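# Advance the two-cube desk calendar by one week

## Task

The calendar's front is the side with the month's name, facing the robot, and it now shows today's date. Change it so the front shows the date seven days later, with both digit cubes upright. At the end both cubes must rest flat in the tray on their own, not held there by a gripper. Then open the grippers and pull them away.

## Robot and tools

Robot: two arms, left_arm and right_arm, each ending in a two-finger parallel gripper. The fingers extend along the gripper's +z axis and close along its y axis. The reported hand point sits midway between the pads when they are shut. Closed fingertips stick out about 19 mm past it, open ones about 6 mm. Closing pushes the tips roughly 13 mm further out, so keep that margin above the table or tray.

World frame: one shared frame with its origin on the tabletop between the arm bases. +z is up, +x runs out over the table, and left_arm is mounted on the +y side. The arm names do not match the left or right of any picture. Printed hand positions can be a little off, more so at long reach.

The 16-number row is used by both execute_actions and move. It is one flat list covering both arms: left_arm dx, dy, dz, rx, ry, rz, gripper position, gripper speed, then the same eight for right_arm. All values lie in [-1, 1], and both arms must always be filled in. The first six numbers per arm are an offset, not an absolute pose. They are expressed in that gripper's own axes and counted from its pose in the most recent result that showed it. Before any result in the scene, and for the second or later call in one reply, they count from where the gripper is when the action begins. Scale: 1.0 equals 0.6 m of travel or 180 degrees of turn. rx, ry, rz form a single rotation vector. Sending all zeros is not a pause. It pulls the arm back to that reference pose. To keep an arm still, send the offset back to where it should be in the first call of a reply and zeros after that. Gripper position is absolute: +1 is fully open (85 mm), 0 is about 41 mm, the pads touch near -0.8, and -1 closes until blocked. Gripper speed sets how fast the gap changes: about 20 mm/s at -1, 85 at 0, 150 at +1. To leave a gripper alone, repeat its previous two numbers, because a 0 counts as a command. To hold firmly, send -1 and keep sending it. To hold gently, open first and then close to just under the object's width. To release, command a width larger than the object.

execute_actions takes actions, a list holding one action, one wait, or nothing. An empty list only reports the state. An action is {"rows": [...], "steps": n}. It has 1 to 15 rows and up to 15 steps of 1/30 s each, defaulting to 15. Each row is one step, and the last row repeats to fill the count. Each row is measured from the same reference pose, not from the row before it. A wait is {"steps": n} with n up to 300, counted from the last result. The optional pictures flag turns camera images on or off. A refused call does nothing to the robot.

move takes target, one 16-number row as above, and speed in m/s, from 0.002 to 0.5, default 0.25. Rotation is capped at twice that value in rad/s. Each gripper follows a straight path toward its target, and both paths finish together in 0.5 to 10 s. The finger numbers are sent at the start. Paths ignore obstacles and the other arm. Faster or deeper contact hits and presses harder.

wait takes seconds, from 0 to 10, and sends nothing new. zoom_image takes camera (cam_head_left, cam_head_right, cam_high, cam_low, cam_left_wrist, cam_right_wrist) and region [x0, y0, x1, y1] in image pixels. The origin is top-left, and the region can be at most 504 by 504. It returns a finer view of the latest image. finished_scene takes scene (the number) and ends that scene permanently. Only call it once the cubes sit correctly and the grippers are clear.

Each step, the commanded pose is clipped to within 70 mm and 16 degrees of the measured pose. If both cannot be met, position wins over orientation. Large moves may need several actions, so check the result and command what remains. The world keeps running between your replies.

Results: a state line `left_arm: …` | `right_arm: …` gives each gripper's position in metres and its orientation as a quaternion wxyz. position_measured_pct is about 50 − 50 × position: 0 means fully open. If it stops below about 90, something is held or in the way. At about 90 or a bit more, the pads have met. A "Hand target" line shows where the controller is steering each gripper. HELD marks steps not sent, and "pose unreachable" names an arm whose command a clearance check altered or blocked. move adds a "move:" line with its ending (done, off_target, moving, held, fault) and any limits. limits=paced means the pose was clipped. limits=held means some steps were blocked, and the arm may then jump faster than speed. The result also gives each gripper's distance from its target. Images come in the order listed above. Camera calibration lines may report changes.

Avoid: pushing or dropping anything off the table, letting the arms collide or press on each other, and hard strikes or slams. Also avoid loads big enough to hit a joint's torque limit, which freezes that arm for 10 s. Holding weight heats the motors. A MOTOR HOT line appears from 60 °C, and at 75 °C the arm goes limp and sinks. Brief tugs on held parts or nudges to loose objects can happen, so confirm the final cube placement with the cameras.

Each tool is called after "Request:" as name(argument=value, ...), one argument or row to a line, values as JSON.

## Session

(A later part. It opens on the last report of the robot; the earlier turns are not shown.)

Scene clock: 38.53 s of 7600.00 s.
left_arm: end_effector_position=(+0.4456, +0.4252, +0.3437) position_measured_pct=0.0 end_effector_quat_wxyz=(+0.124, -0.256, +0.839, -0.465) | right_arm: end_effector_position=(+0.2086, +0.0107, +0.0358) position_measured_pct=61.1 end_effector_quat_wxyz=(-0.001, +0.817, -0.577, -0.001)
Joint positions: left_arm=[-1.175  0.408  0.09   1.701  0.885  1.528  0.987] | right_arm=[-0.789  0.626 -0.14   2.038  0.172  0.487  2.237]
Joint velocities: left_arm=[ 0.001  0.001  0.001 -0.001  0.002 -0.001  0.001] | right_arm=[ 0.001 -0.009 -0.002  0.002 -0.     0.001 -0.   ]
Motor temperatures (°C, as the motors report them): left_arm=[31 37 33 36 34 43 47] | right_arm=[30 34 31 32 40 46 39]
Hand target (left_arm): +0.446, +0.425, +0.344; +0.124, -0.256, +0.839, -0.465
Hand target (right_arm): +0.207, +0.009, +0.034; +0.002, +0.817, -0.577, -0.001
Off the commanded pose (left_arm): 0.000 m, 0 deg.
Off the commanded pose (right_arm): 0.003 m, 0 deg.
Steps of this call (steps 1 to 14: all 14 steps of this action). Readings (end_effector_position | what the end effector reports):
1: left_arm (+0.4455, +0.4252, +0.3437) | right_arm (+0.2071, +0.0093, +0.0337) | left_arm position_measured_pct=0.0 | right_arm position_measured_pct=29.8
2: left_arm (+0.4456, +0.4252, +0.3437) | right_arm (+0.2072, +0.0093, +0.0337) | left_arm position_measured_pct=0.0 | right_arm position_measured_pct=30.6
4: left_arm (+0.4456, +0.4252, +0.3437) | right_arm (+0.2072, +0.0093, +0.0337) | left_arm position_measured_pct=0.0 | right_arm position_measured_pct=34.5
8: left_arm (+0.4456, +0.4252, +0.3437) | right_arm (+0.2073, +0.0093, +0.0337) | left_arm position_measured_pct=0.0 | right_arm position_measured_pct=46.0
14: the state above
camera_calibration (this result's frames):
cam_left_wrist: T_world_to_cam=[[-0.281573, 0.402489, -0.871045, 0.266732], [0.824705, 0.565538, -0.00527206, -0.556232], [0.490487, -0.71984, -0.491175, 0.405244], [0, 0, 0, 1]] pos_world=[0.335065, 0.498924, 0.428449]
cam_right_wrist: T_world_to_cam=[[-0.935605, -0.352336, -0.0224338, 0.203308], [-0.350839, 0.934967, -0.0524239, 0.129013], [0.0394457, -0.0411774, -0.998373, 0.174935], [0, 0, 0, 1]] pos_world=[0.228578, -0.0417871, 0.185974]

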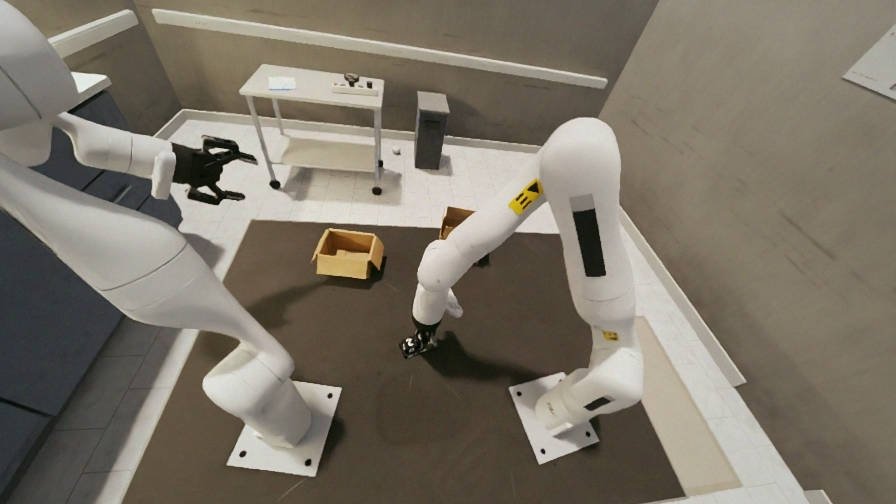

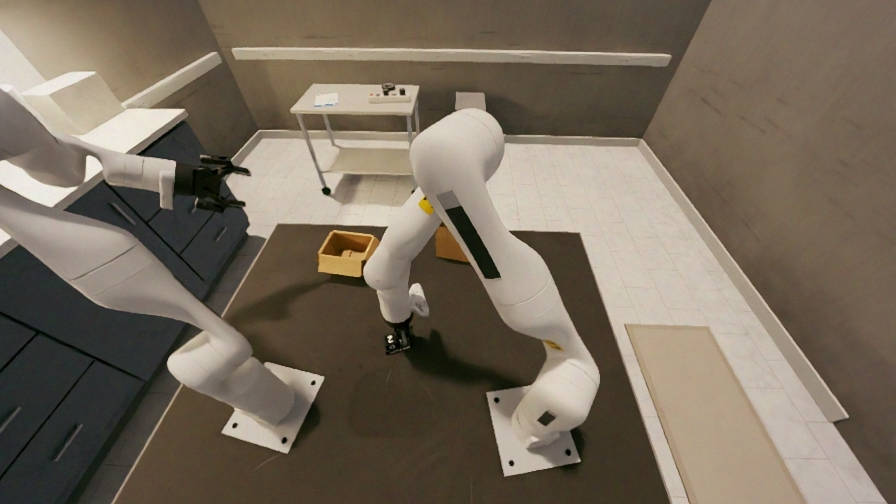

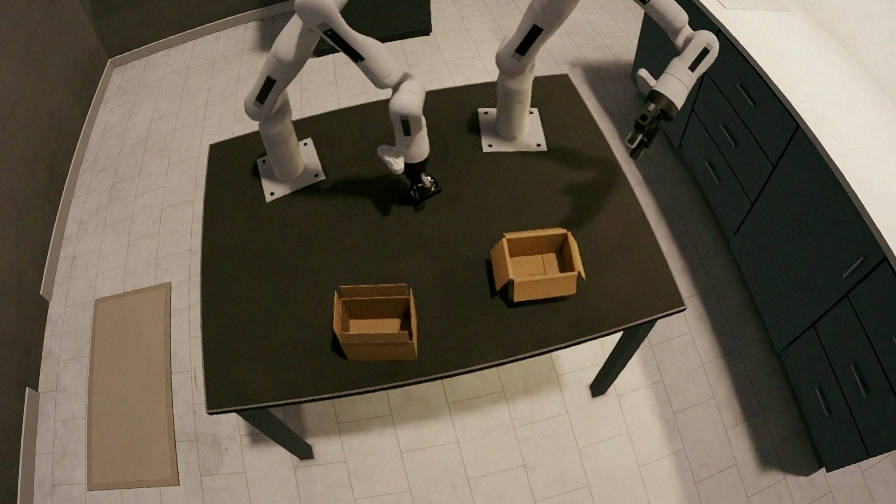

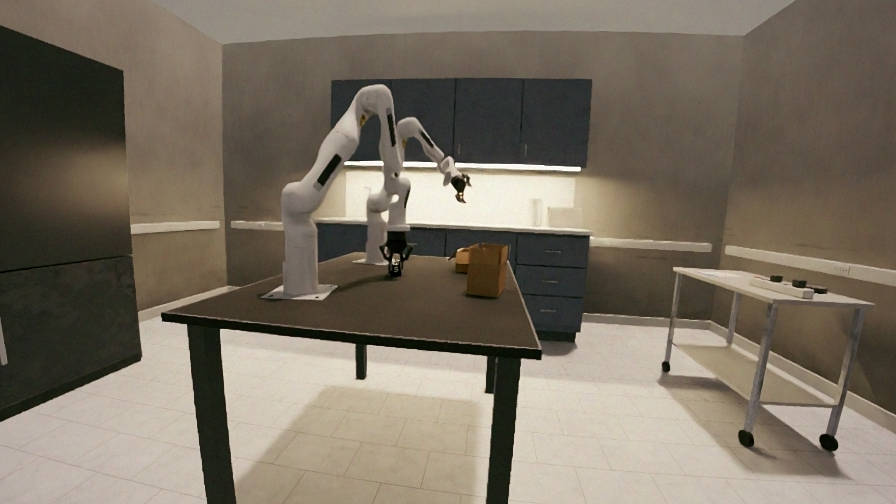

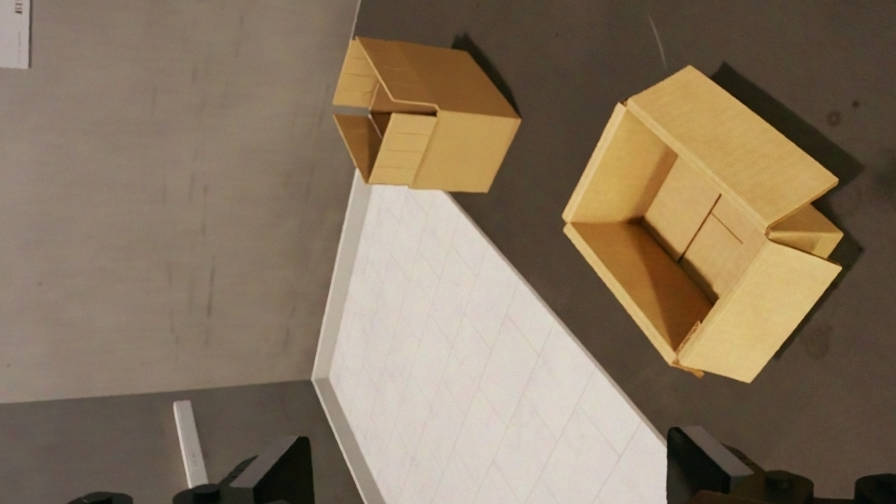

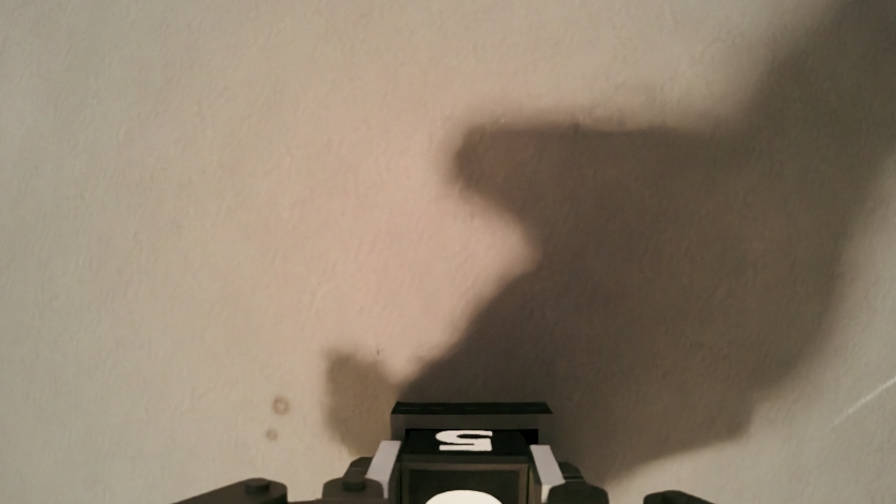

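Request:
move(
  target=[0,0,0,0,0,0,1,0,0,0,-0.085,0,0,0,-1,0],
  speed=0.2,
)

Request:
move(
  target=[0,0,0,0,0,0,1,0,0.117,0,0.07,0,0,1,-1,0],
  speed=0.5,
)

Scene clock: 43.97 s of 7600.00 s.
left_arm: end_effector_position=(+0.4456, +0.4252, +0.3437) position_measured_pct=0.0 end_effector_quat_wxyz=(+0.124, -0.256, +0.839, -0.465) | right_arm: end_effector_position=(+0.2087, +0.0104, +0.0866) position_measured_pct=61.9 end_effector_quat_wxyz=(-0.000, +0.817, -0.577, -0.001)
Joint positions: left_arm=[-1.175  0.408  0.09   1.701  0.885  1.528  0.987] | right_arm=[-0.764  0.514 -0.171  1.999  0.138  0.638  2.267]
Joint velocities: left_arm=[-0.    -0.001 -0.    -0.001 -0.    -0.001 -0.001] | right_arm=[ 0.002 -0.008  0.001 -0.001 -0.001  0.001  0.001]
Motor temperatures (°C, as the motors report them): left_arm=[31 37 33 36 34 43 47] | right_arm=[30 34 31 32 40 46 39]
Hand target (left_arm): +0.446, +0.425, +0.344; +0.124, -0.256, +0.839, -0.465
Hand target (right_arm): +0.209, +0.010, +0.087; -0.001, +0.817, -0.577, -0.001
Off the commanded pose (left_arm): 0.000 m, 0 deg.
Off the commanded pose (right_arm): 0.000 m, 0 deg.
After step 90, 1.70 s passed at rest.
move: done
camera_calibration (this result's frames):
cam_left_wrist: T_world_to_cam=[[-0.281573, 0.402489, -0.871045, 0.266732], [0.824705, 0.565539, -0.00527156, -0.556233], [0.490488, -0.719839, -0.491175, 0.405243], [0, 0, 0, 1]] pos_world=[0.335066, 0.498925, 0.428449]
cam_right_wrist: T_world_to_cam=[[-0.935678, -0.352182, -0.0217786, 0.204317], [-0.350695, 0.934996, -0.0528649, 0.131977], [0.038981, -0.0418268, -0.998364, 0.225765], [0, 0, 0, 1]] pos_world=[0.228658, -0.0419981, 0.236822]

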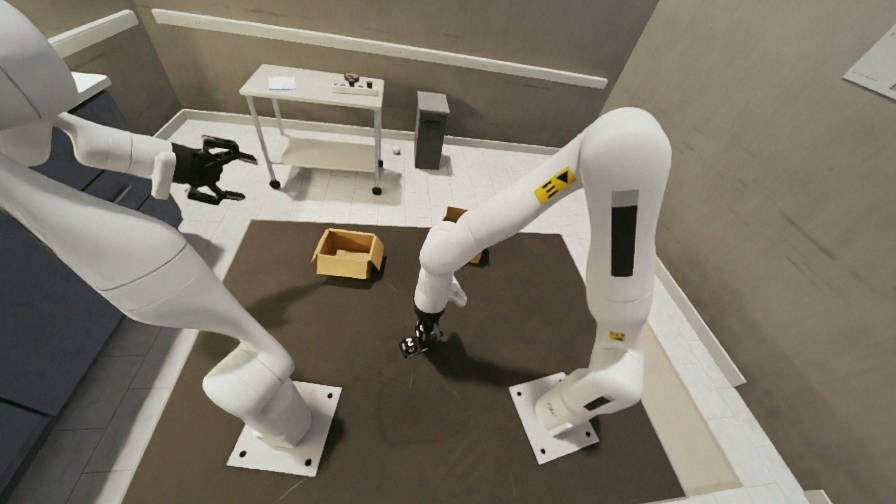

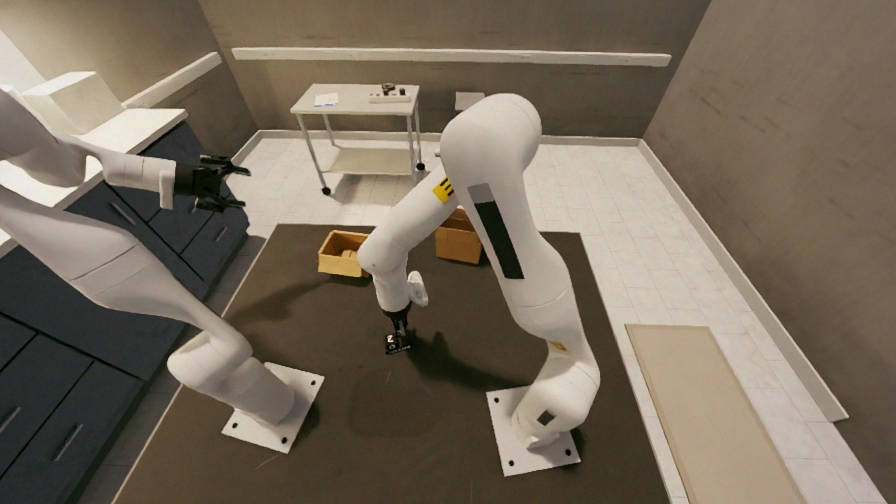

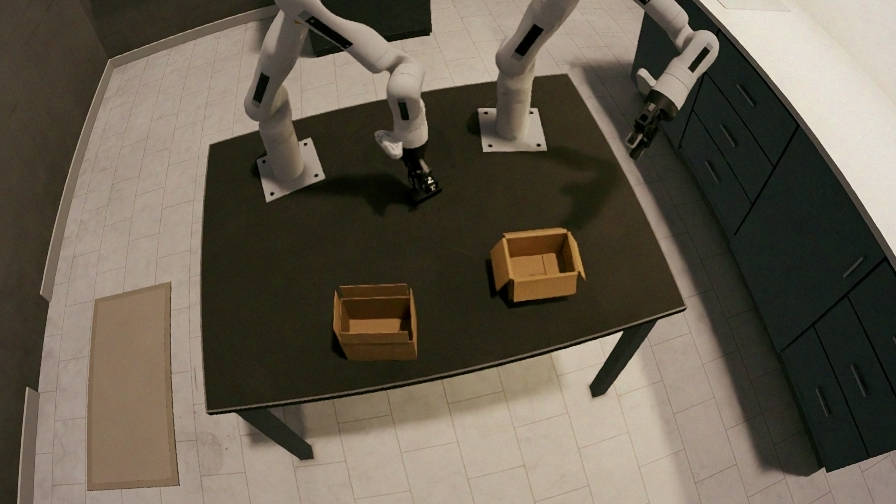

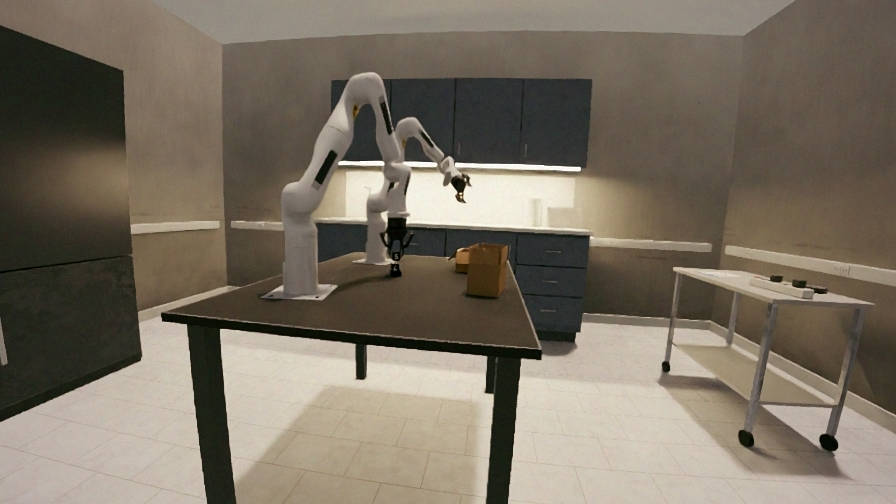

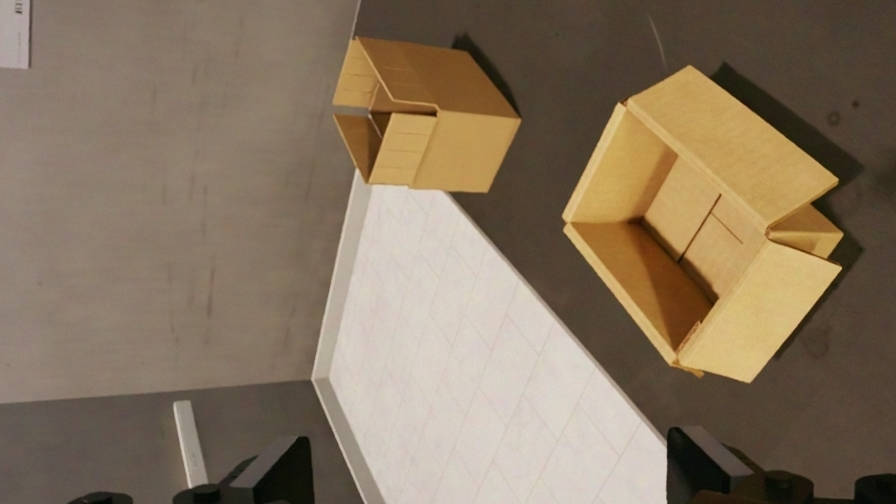

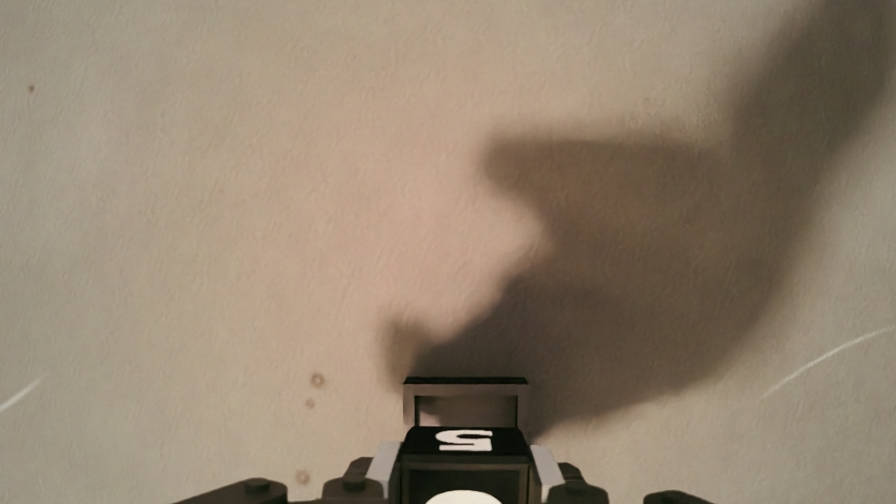

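Scene clock: 47.57 s of 7600.00 s.
left_arm: end_effector_position=(+0.4456, +0.4252, +0.3437) position_measured_pct=0.0 end_effector_quat_wxyz=(+0.124, -0.256, +0.839, -0.465) | right_arm: end_effector_position=(+0.2315, -0.0555, +0.0446) position_measured_pct=61.9 end_effector_quat_wxyz=(-0.002, +0.577, +0.817, +0.000)
Joint positions: left_arm=[-1.175  0.408  0.09   1.701  0.885  1.528  0.987] | right_arm=[-1.183  0.645  0.623  2.181 -0.756  0.542  0.169]
Joint velocities: left_arm=[-0.001 -0.002  0.     0.001  0.    -0.     0.001] | right_arm=[-0.004  0.002 -0.003 -0.     0.002 -0.001 -0.002]
Motor temperatures (°C, as the motors report them): left_arm=[31 37 33 36 34 43 47] | right_arm=[30 35 31 32 40 46 39]
Hand target (left_arm): +0.446, +0.425, +0.344; +0.124, -0.256, +0.839, -0.465
Hand target (right_arm): +0.231, -0.055, +0.044; -0.002, +0.576, +0.817, +0.000
Off the commanded pose (left_arm): 0.000 m, 0 deg.
Off the commanded pose (right_arm): 0.001 m, 0 deg.
move: done
camera_calibration (this result's frames):
cam_left_wrist: T_world_to_cam=[[-0.281573, 0.402489, -0.871045, 0.266732], [0.824704, 0.56554, -0.00527089, -0.556234], [0.490489, -0.719839, -0.491175, 0.405243], [0, 0, 0, 1]] pos_world=[0.335066, 0.498926, 0.428448]
cam_right_wrist: T_world_to_cam=[[0.935113, 0.353564, -0.0235887, -0.192295], [0.351799, -0.934295, -0.0577013, -0.0667672], [-0.04244, 0.0456587, -0.998055, 0.203867], [0, 0, 0, 1]] pos_world=[0.211959, -0.0036999, 0.195082]

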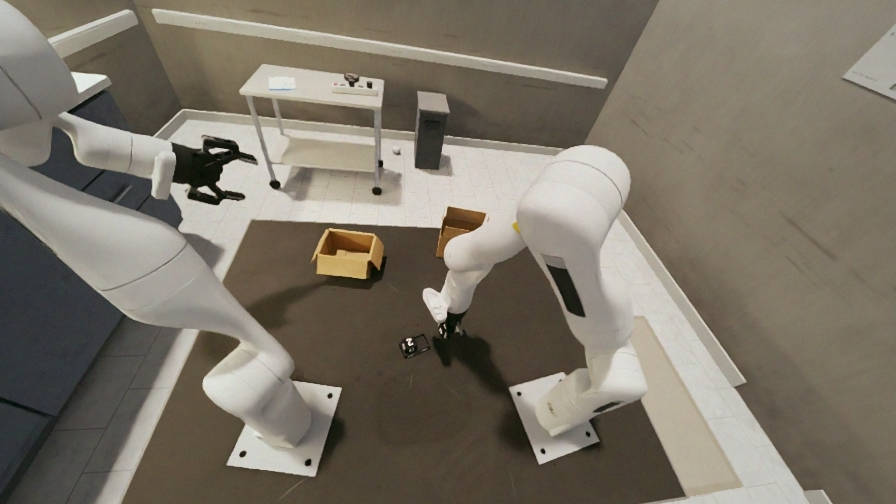

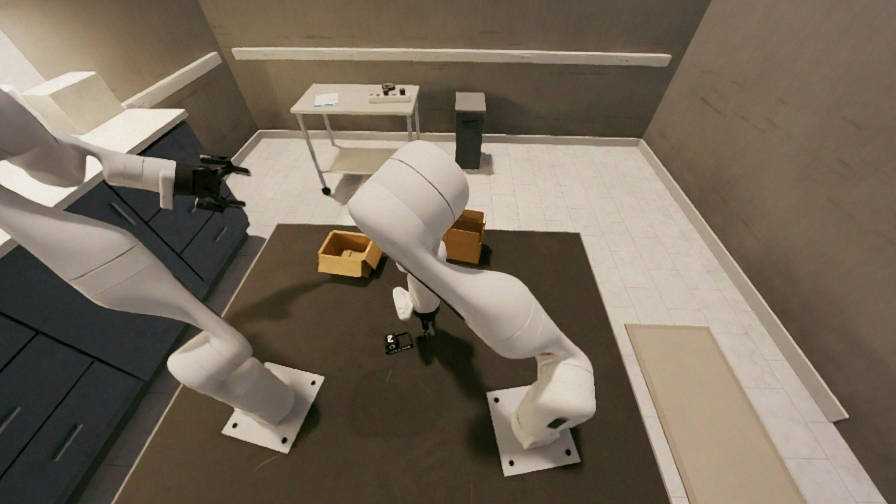

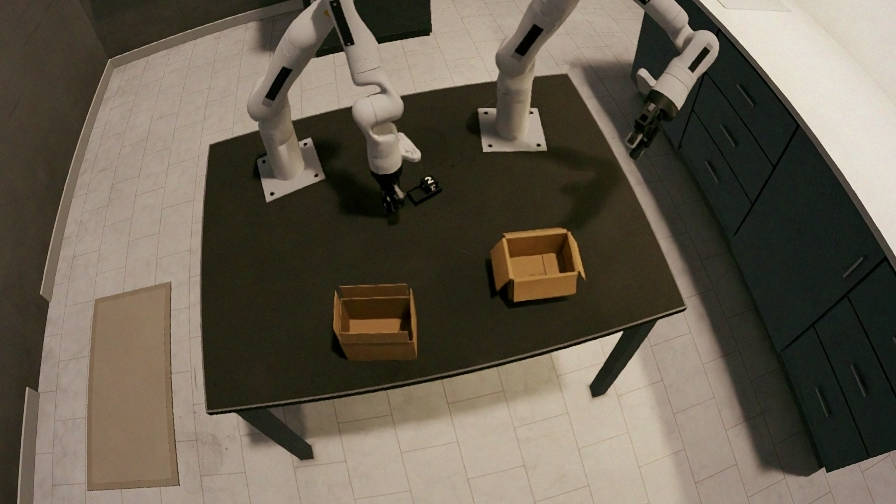

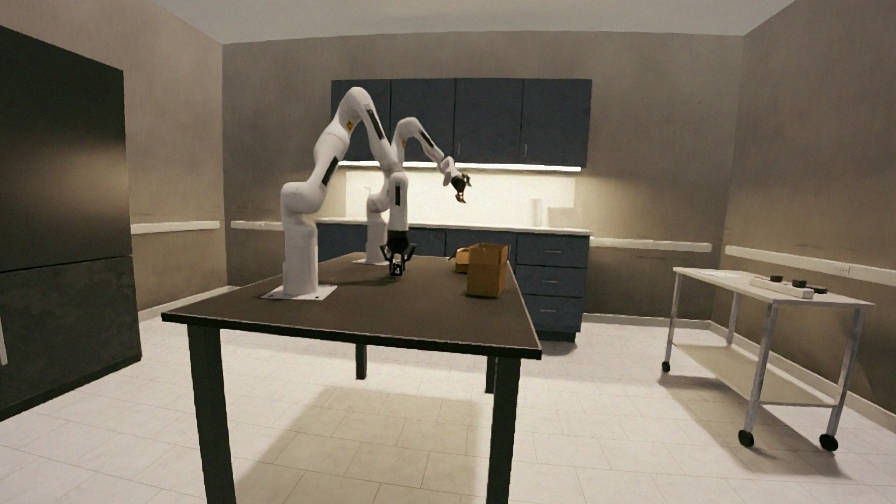

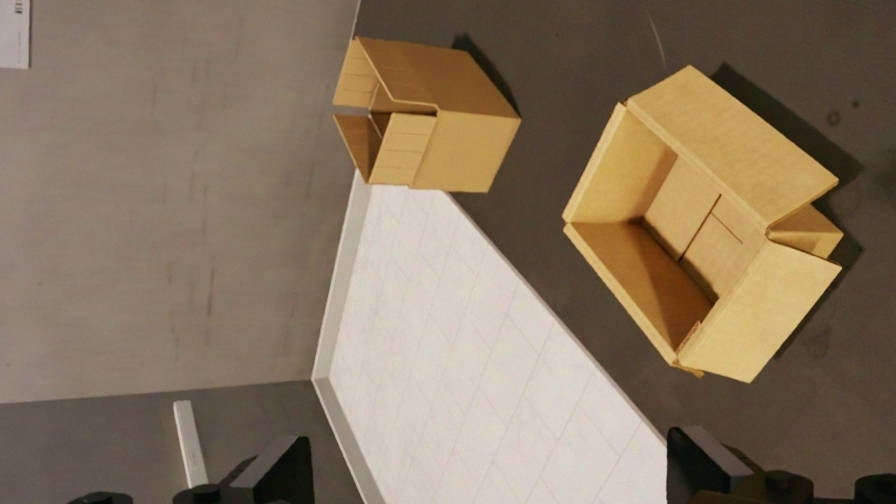

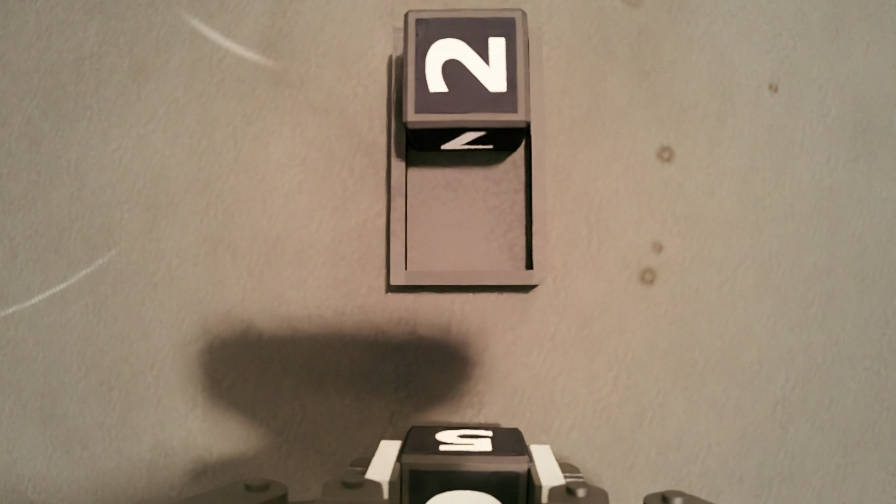

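Request:
move(
  target=[0,0,0,0,0,0,1,0,0,0,0.024,0,0,0,-1,0],
  speed=0.03,
)

Scene clock: 51.53 s of 7600.00 s.
left_arm: end_effector_position=(+0.4456, +0.4252, +0.3437) position_measured_pct=0.0 end_effector_quat_wxyz=(+0.124, -0.256, +0.839, -0.465) | right_arm: end_effector_position=(+0.2313, -0.0552, +0.0302) position_measured_pct=61.9 end_effector_quat_wxyz=(-0.002, +0.576, +0.817, +0.000)
Joint positions: left_arm=[-1.175  0.408  0.09   1.701  0.885  1.528  0.987] | right_arm=[-1.149  0.674  0.575  2.188 -0.799  0.498  0.206]
Joint velocities: left_arm=[ 0.001  0.    -0.    -0.001 -0.    -0.    -0.   ] | right_arm=[ 0.003  0.003  0.002  0.    -0.001  0.     0.001]
Motor temperatures (°C, as the motors report them): left_arm=[31 37 33 36 34 43 47] | right_arm=[30 35 31 32 40 46 39]
Hand target (left_arm): +0.446, +0.425, +0.344; +0.124, -0.256, +0.839, -0.465
Hand target (right_arm): +0.231, -0.055, +0.030; -0.002, +0.577, +0.817, +0.000
Off the commanded pose (left_arm): 0.000 m, 0 deg.
Off the commanded pose (right_arm): 0.000 m, 0 deg.
After step 90, 0.27 s passed at rest.
move: done
camera_calibration (this result's frames):
cam_left_wrist: T_world_to_cam=[[-0.281573, 0.402488, -0.871045, 0.266732], [0.824704, 0.565541, -0.00527033, -0.556236], [0.49049, -0.719838, -0.491175, 0.405242], [0, 0, 0, 1]] pos_world=[0.335067, 0.498926, 0.428448]
cam_right_wrist: T_world_to_cam=[[0.934881, 0.354183, -0.0234804, -0.19247], [0.352403, -0.934038, -0.0581779, -0.0673351], [-0.0425372, 0.0461149, -0.99803, 0.189553], [0, 0, 0, 1]] pos_world=[0.211728, -0.00346521, 0.180743]

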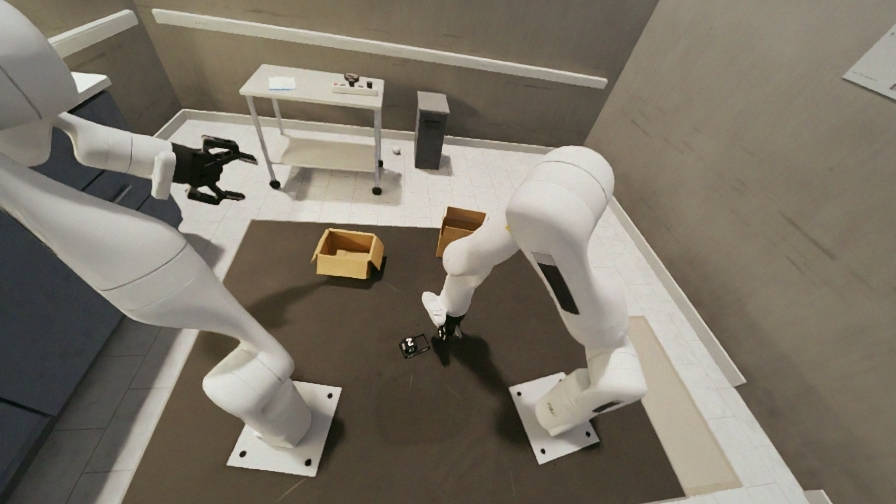

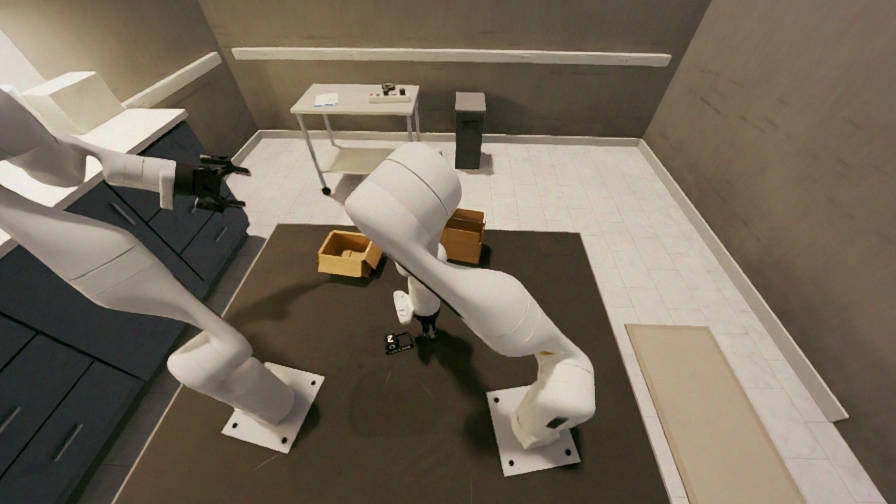

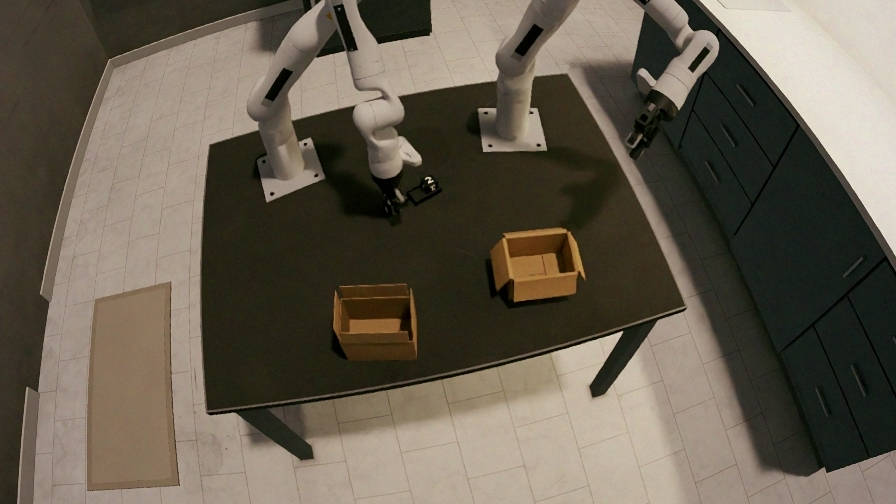

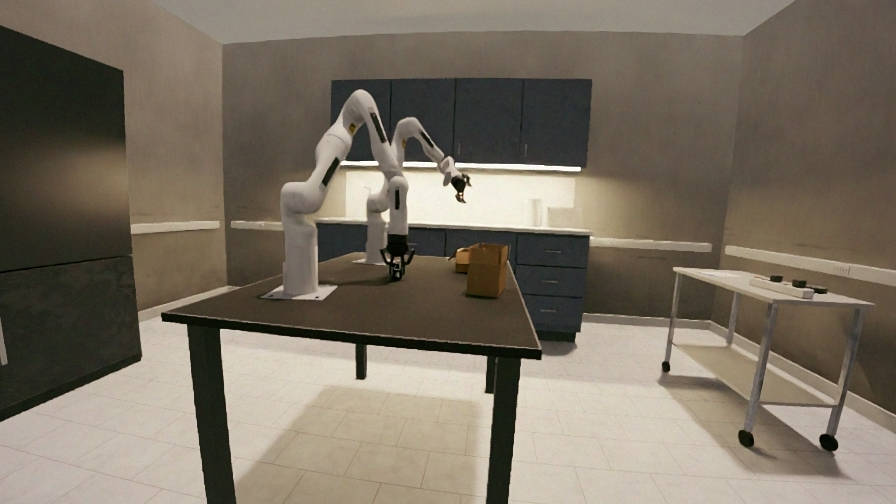

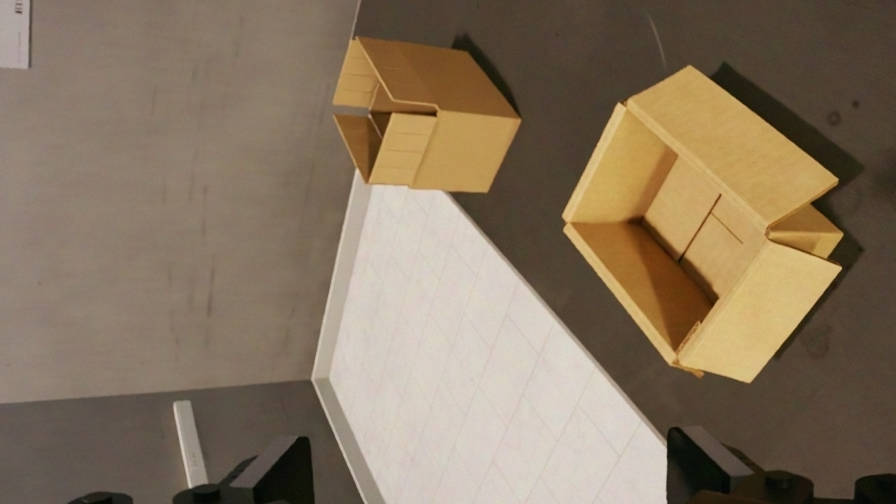

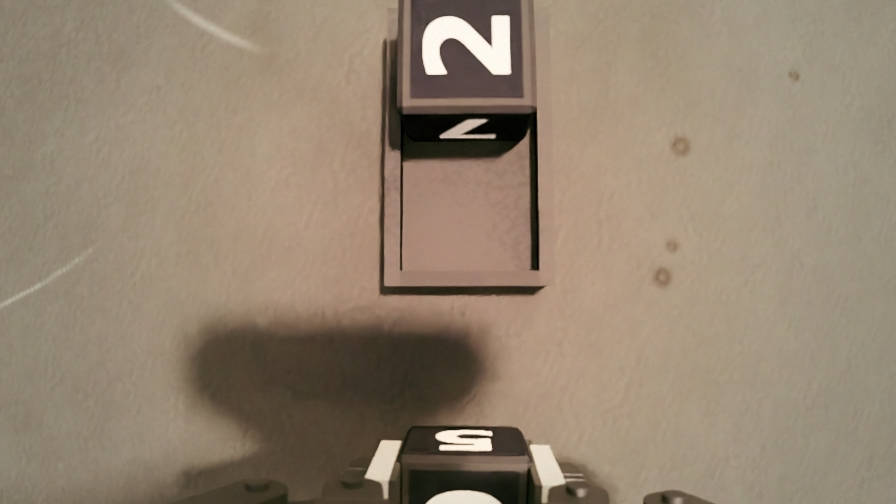

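Request:
move(
  target=[0,0,0,0,0,0,1,0,0,0,0.004,0,0,0,-1,0],
  speed=0.02,
)

Scene clock: 53.87 s of 7600.00 s.
left_arm: end_effector_position=(+0.4456, +0.4252, +0.3437) position_measured_pct=0.0 end_effector_quat_wxyz=(+0.124, -0.256, +0.839, -0.465) | right_arm: end_effector_position=(+0.2313, -0.0551, +0.0278) position_measured_pct=61.9 end_effector_quat_wxyz=(-0.002, +0.576, +0.817, +0.000)
Joint positions: left_arm=[-1.175  0.408  0.09   1.701  0.885  1.528  0.987] | right_arm=[-1.144  0.679  0.567  2.189 -0.807  0.491  0.212]
Joint velocities: left_arm=[-0.002 -0.     0.    -0.    -0.001  0.001  0.001] | right_arm=[-0.     0.001  0.     0.    -0.    -0.     0.   ]
Motor temperatures (°C, as the motors report them): left_arm=[31 37 33 36 34 43 47] | right_arm=[30 35 31 32 40 46 39]
Hand target (left_arm): +0.446, +0.425, +0.344; +0.124, -0.256, +0.839, -0.465
Hand target (right_arm): +0.231, -0.055, +0.028; -0.002, +0.576, +0.817, +0.000
Off the commanded pose (left_arm): 0.000 m, 0 deg.
Off the commanded pose (right_arm): 0.000 m, 0 deg.
move: done
camera_calibration (this result's frames):
cam_left_wrist: T_world_to_cam=[[-0.281573, 0.402488, -0.871045, 0.266731], [0.824703, 0.565541, -0.00526981, -0.556237], [0.490491, -0.719838, -0.491174, 0.405241], [0, 0, 0, 1]] pos_world=[0.335067, 0.498927, 0.428448]
cam_right_wrist: T_world_to_cam=[[0.93485, 0.354268, -0.0234606, -0.192506], [0.352486, -0.934003, -0.0582499, -0.0674345], [-0.0425483, 0.0461854, -0.998026, 0.187164], [0, 0, 0, 1]] pos_world=[0.211697, -0.00342956, 0.17835]

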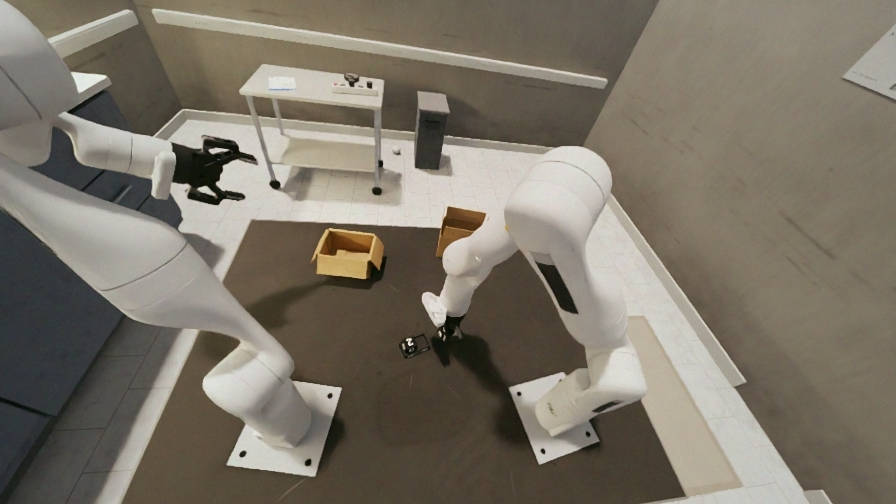

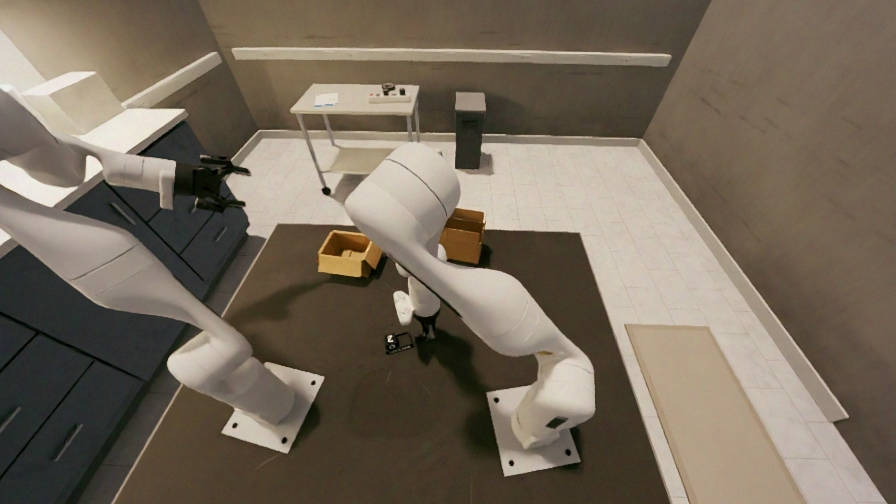

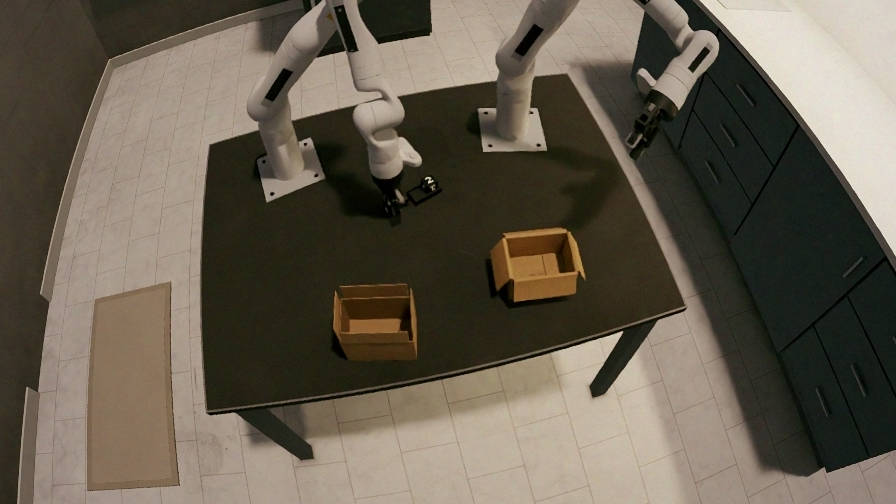

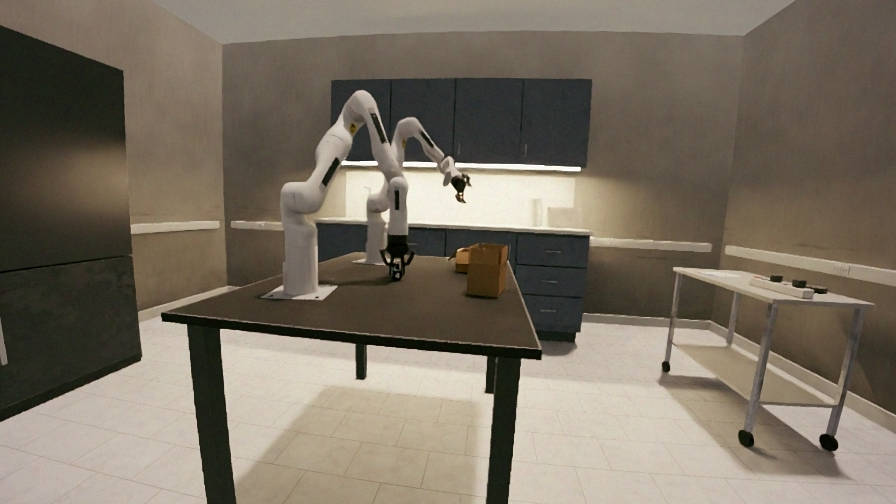

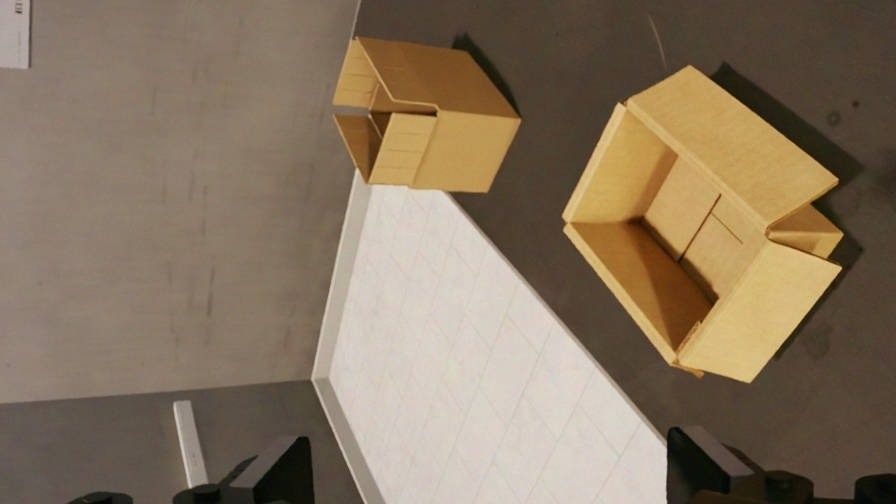

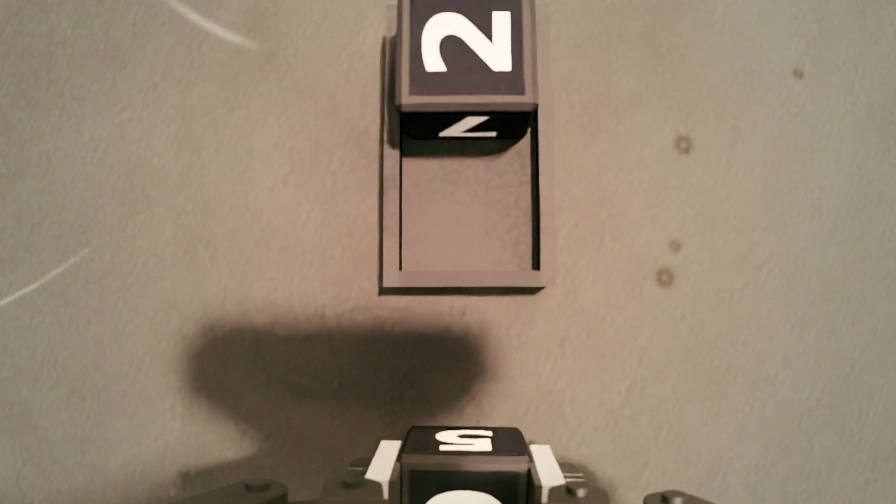

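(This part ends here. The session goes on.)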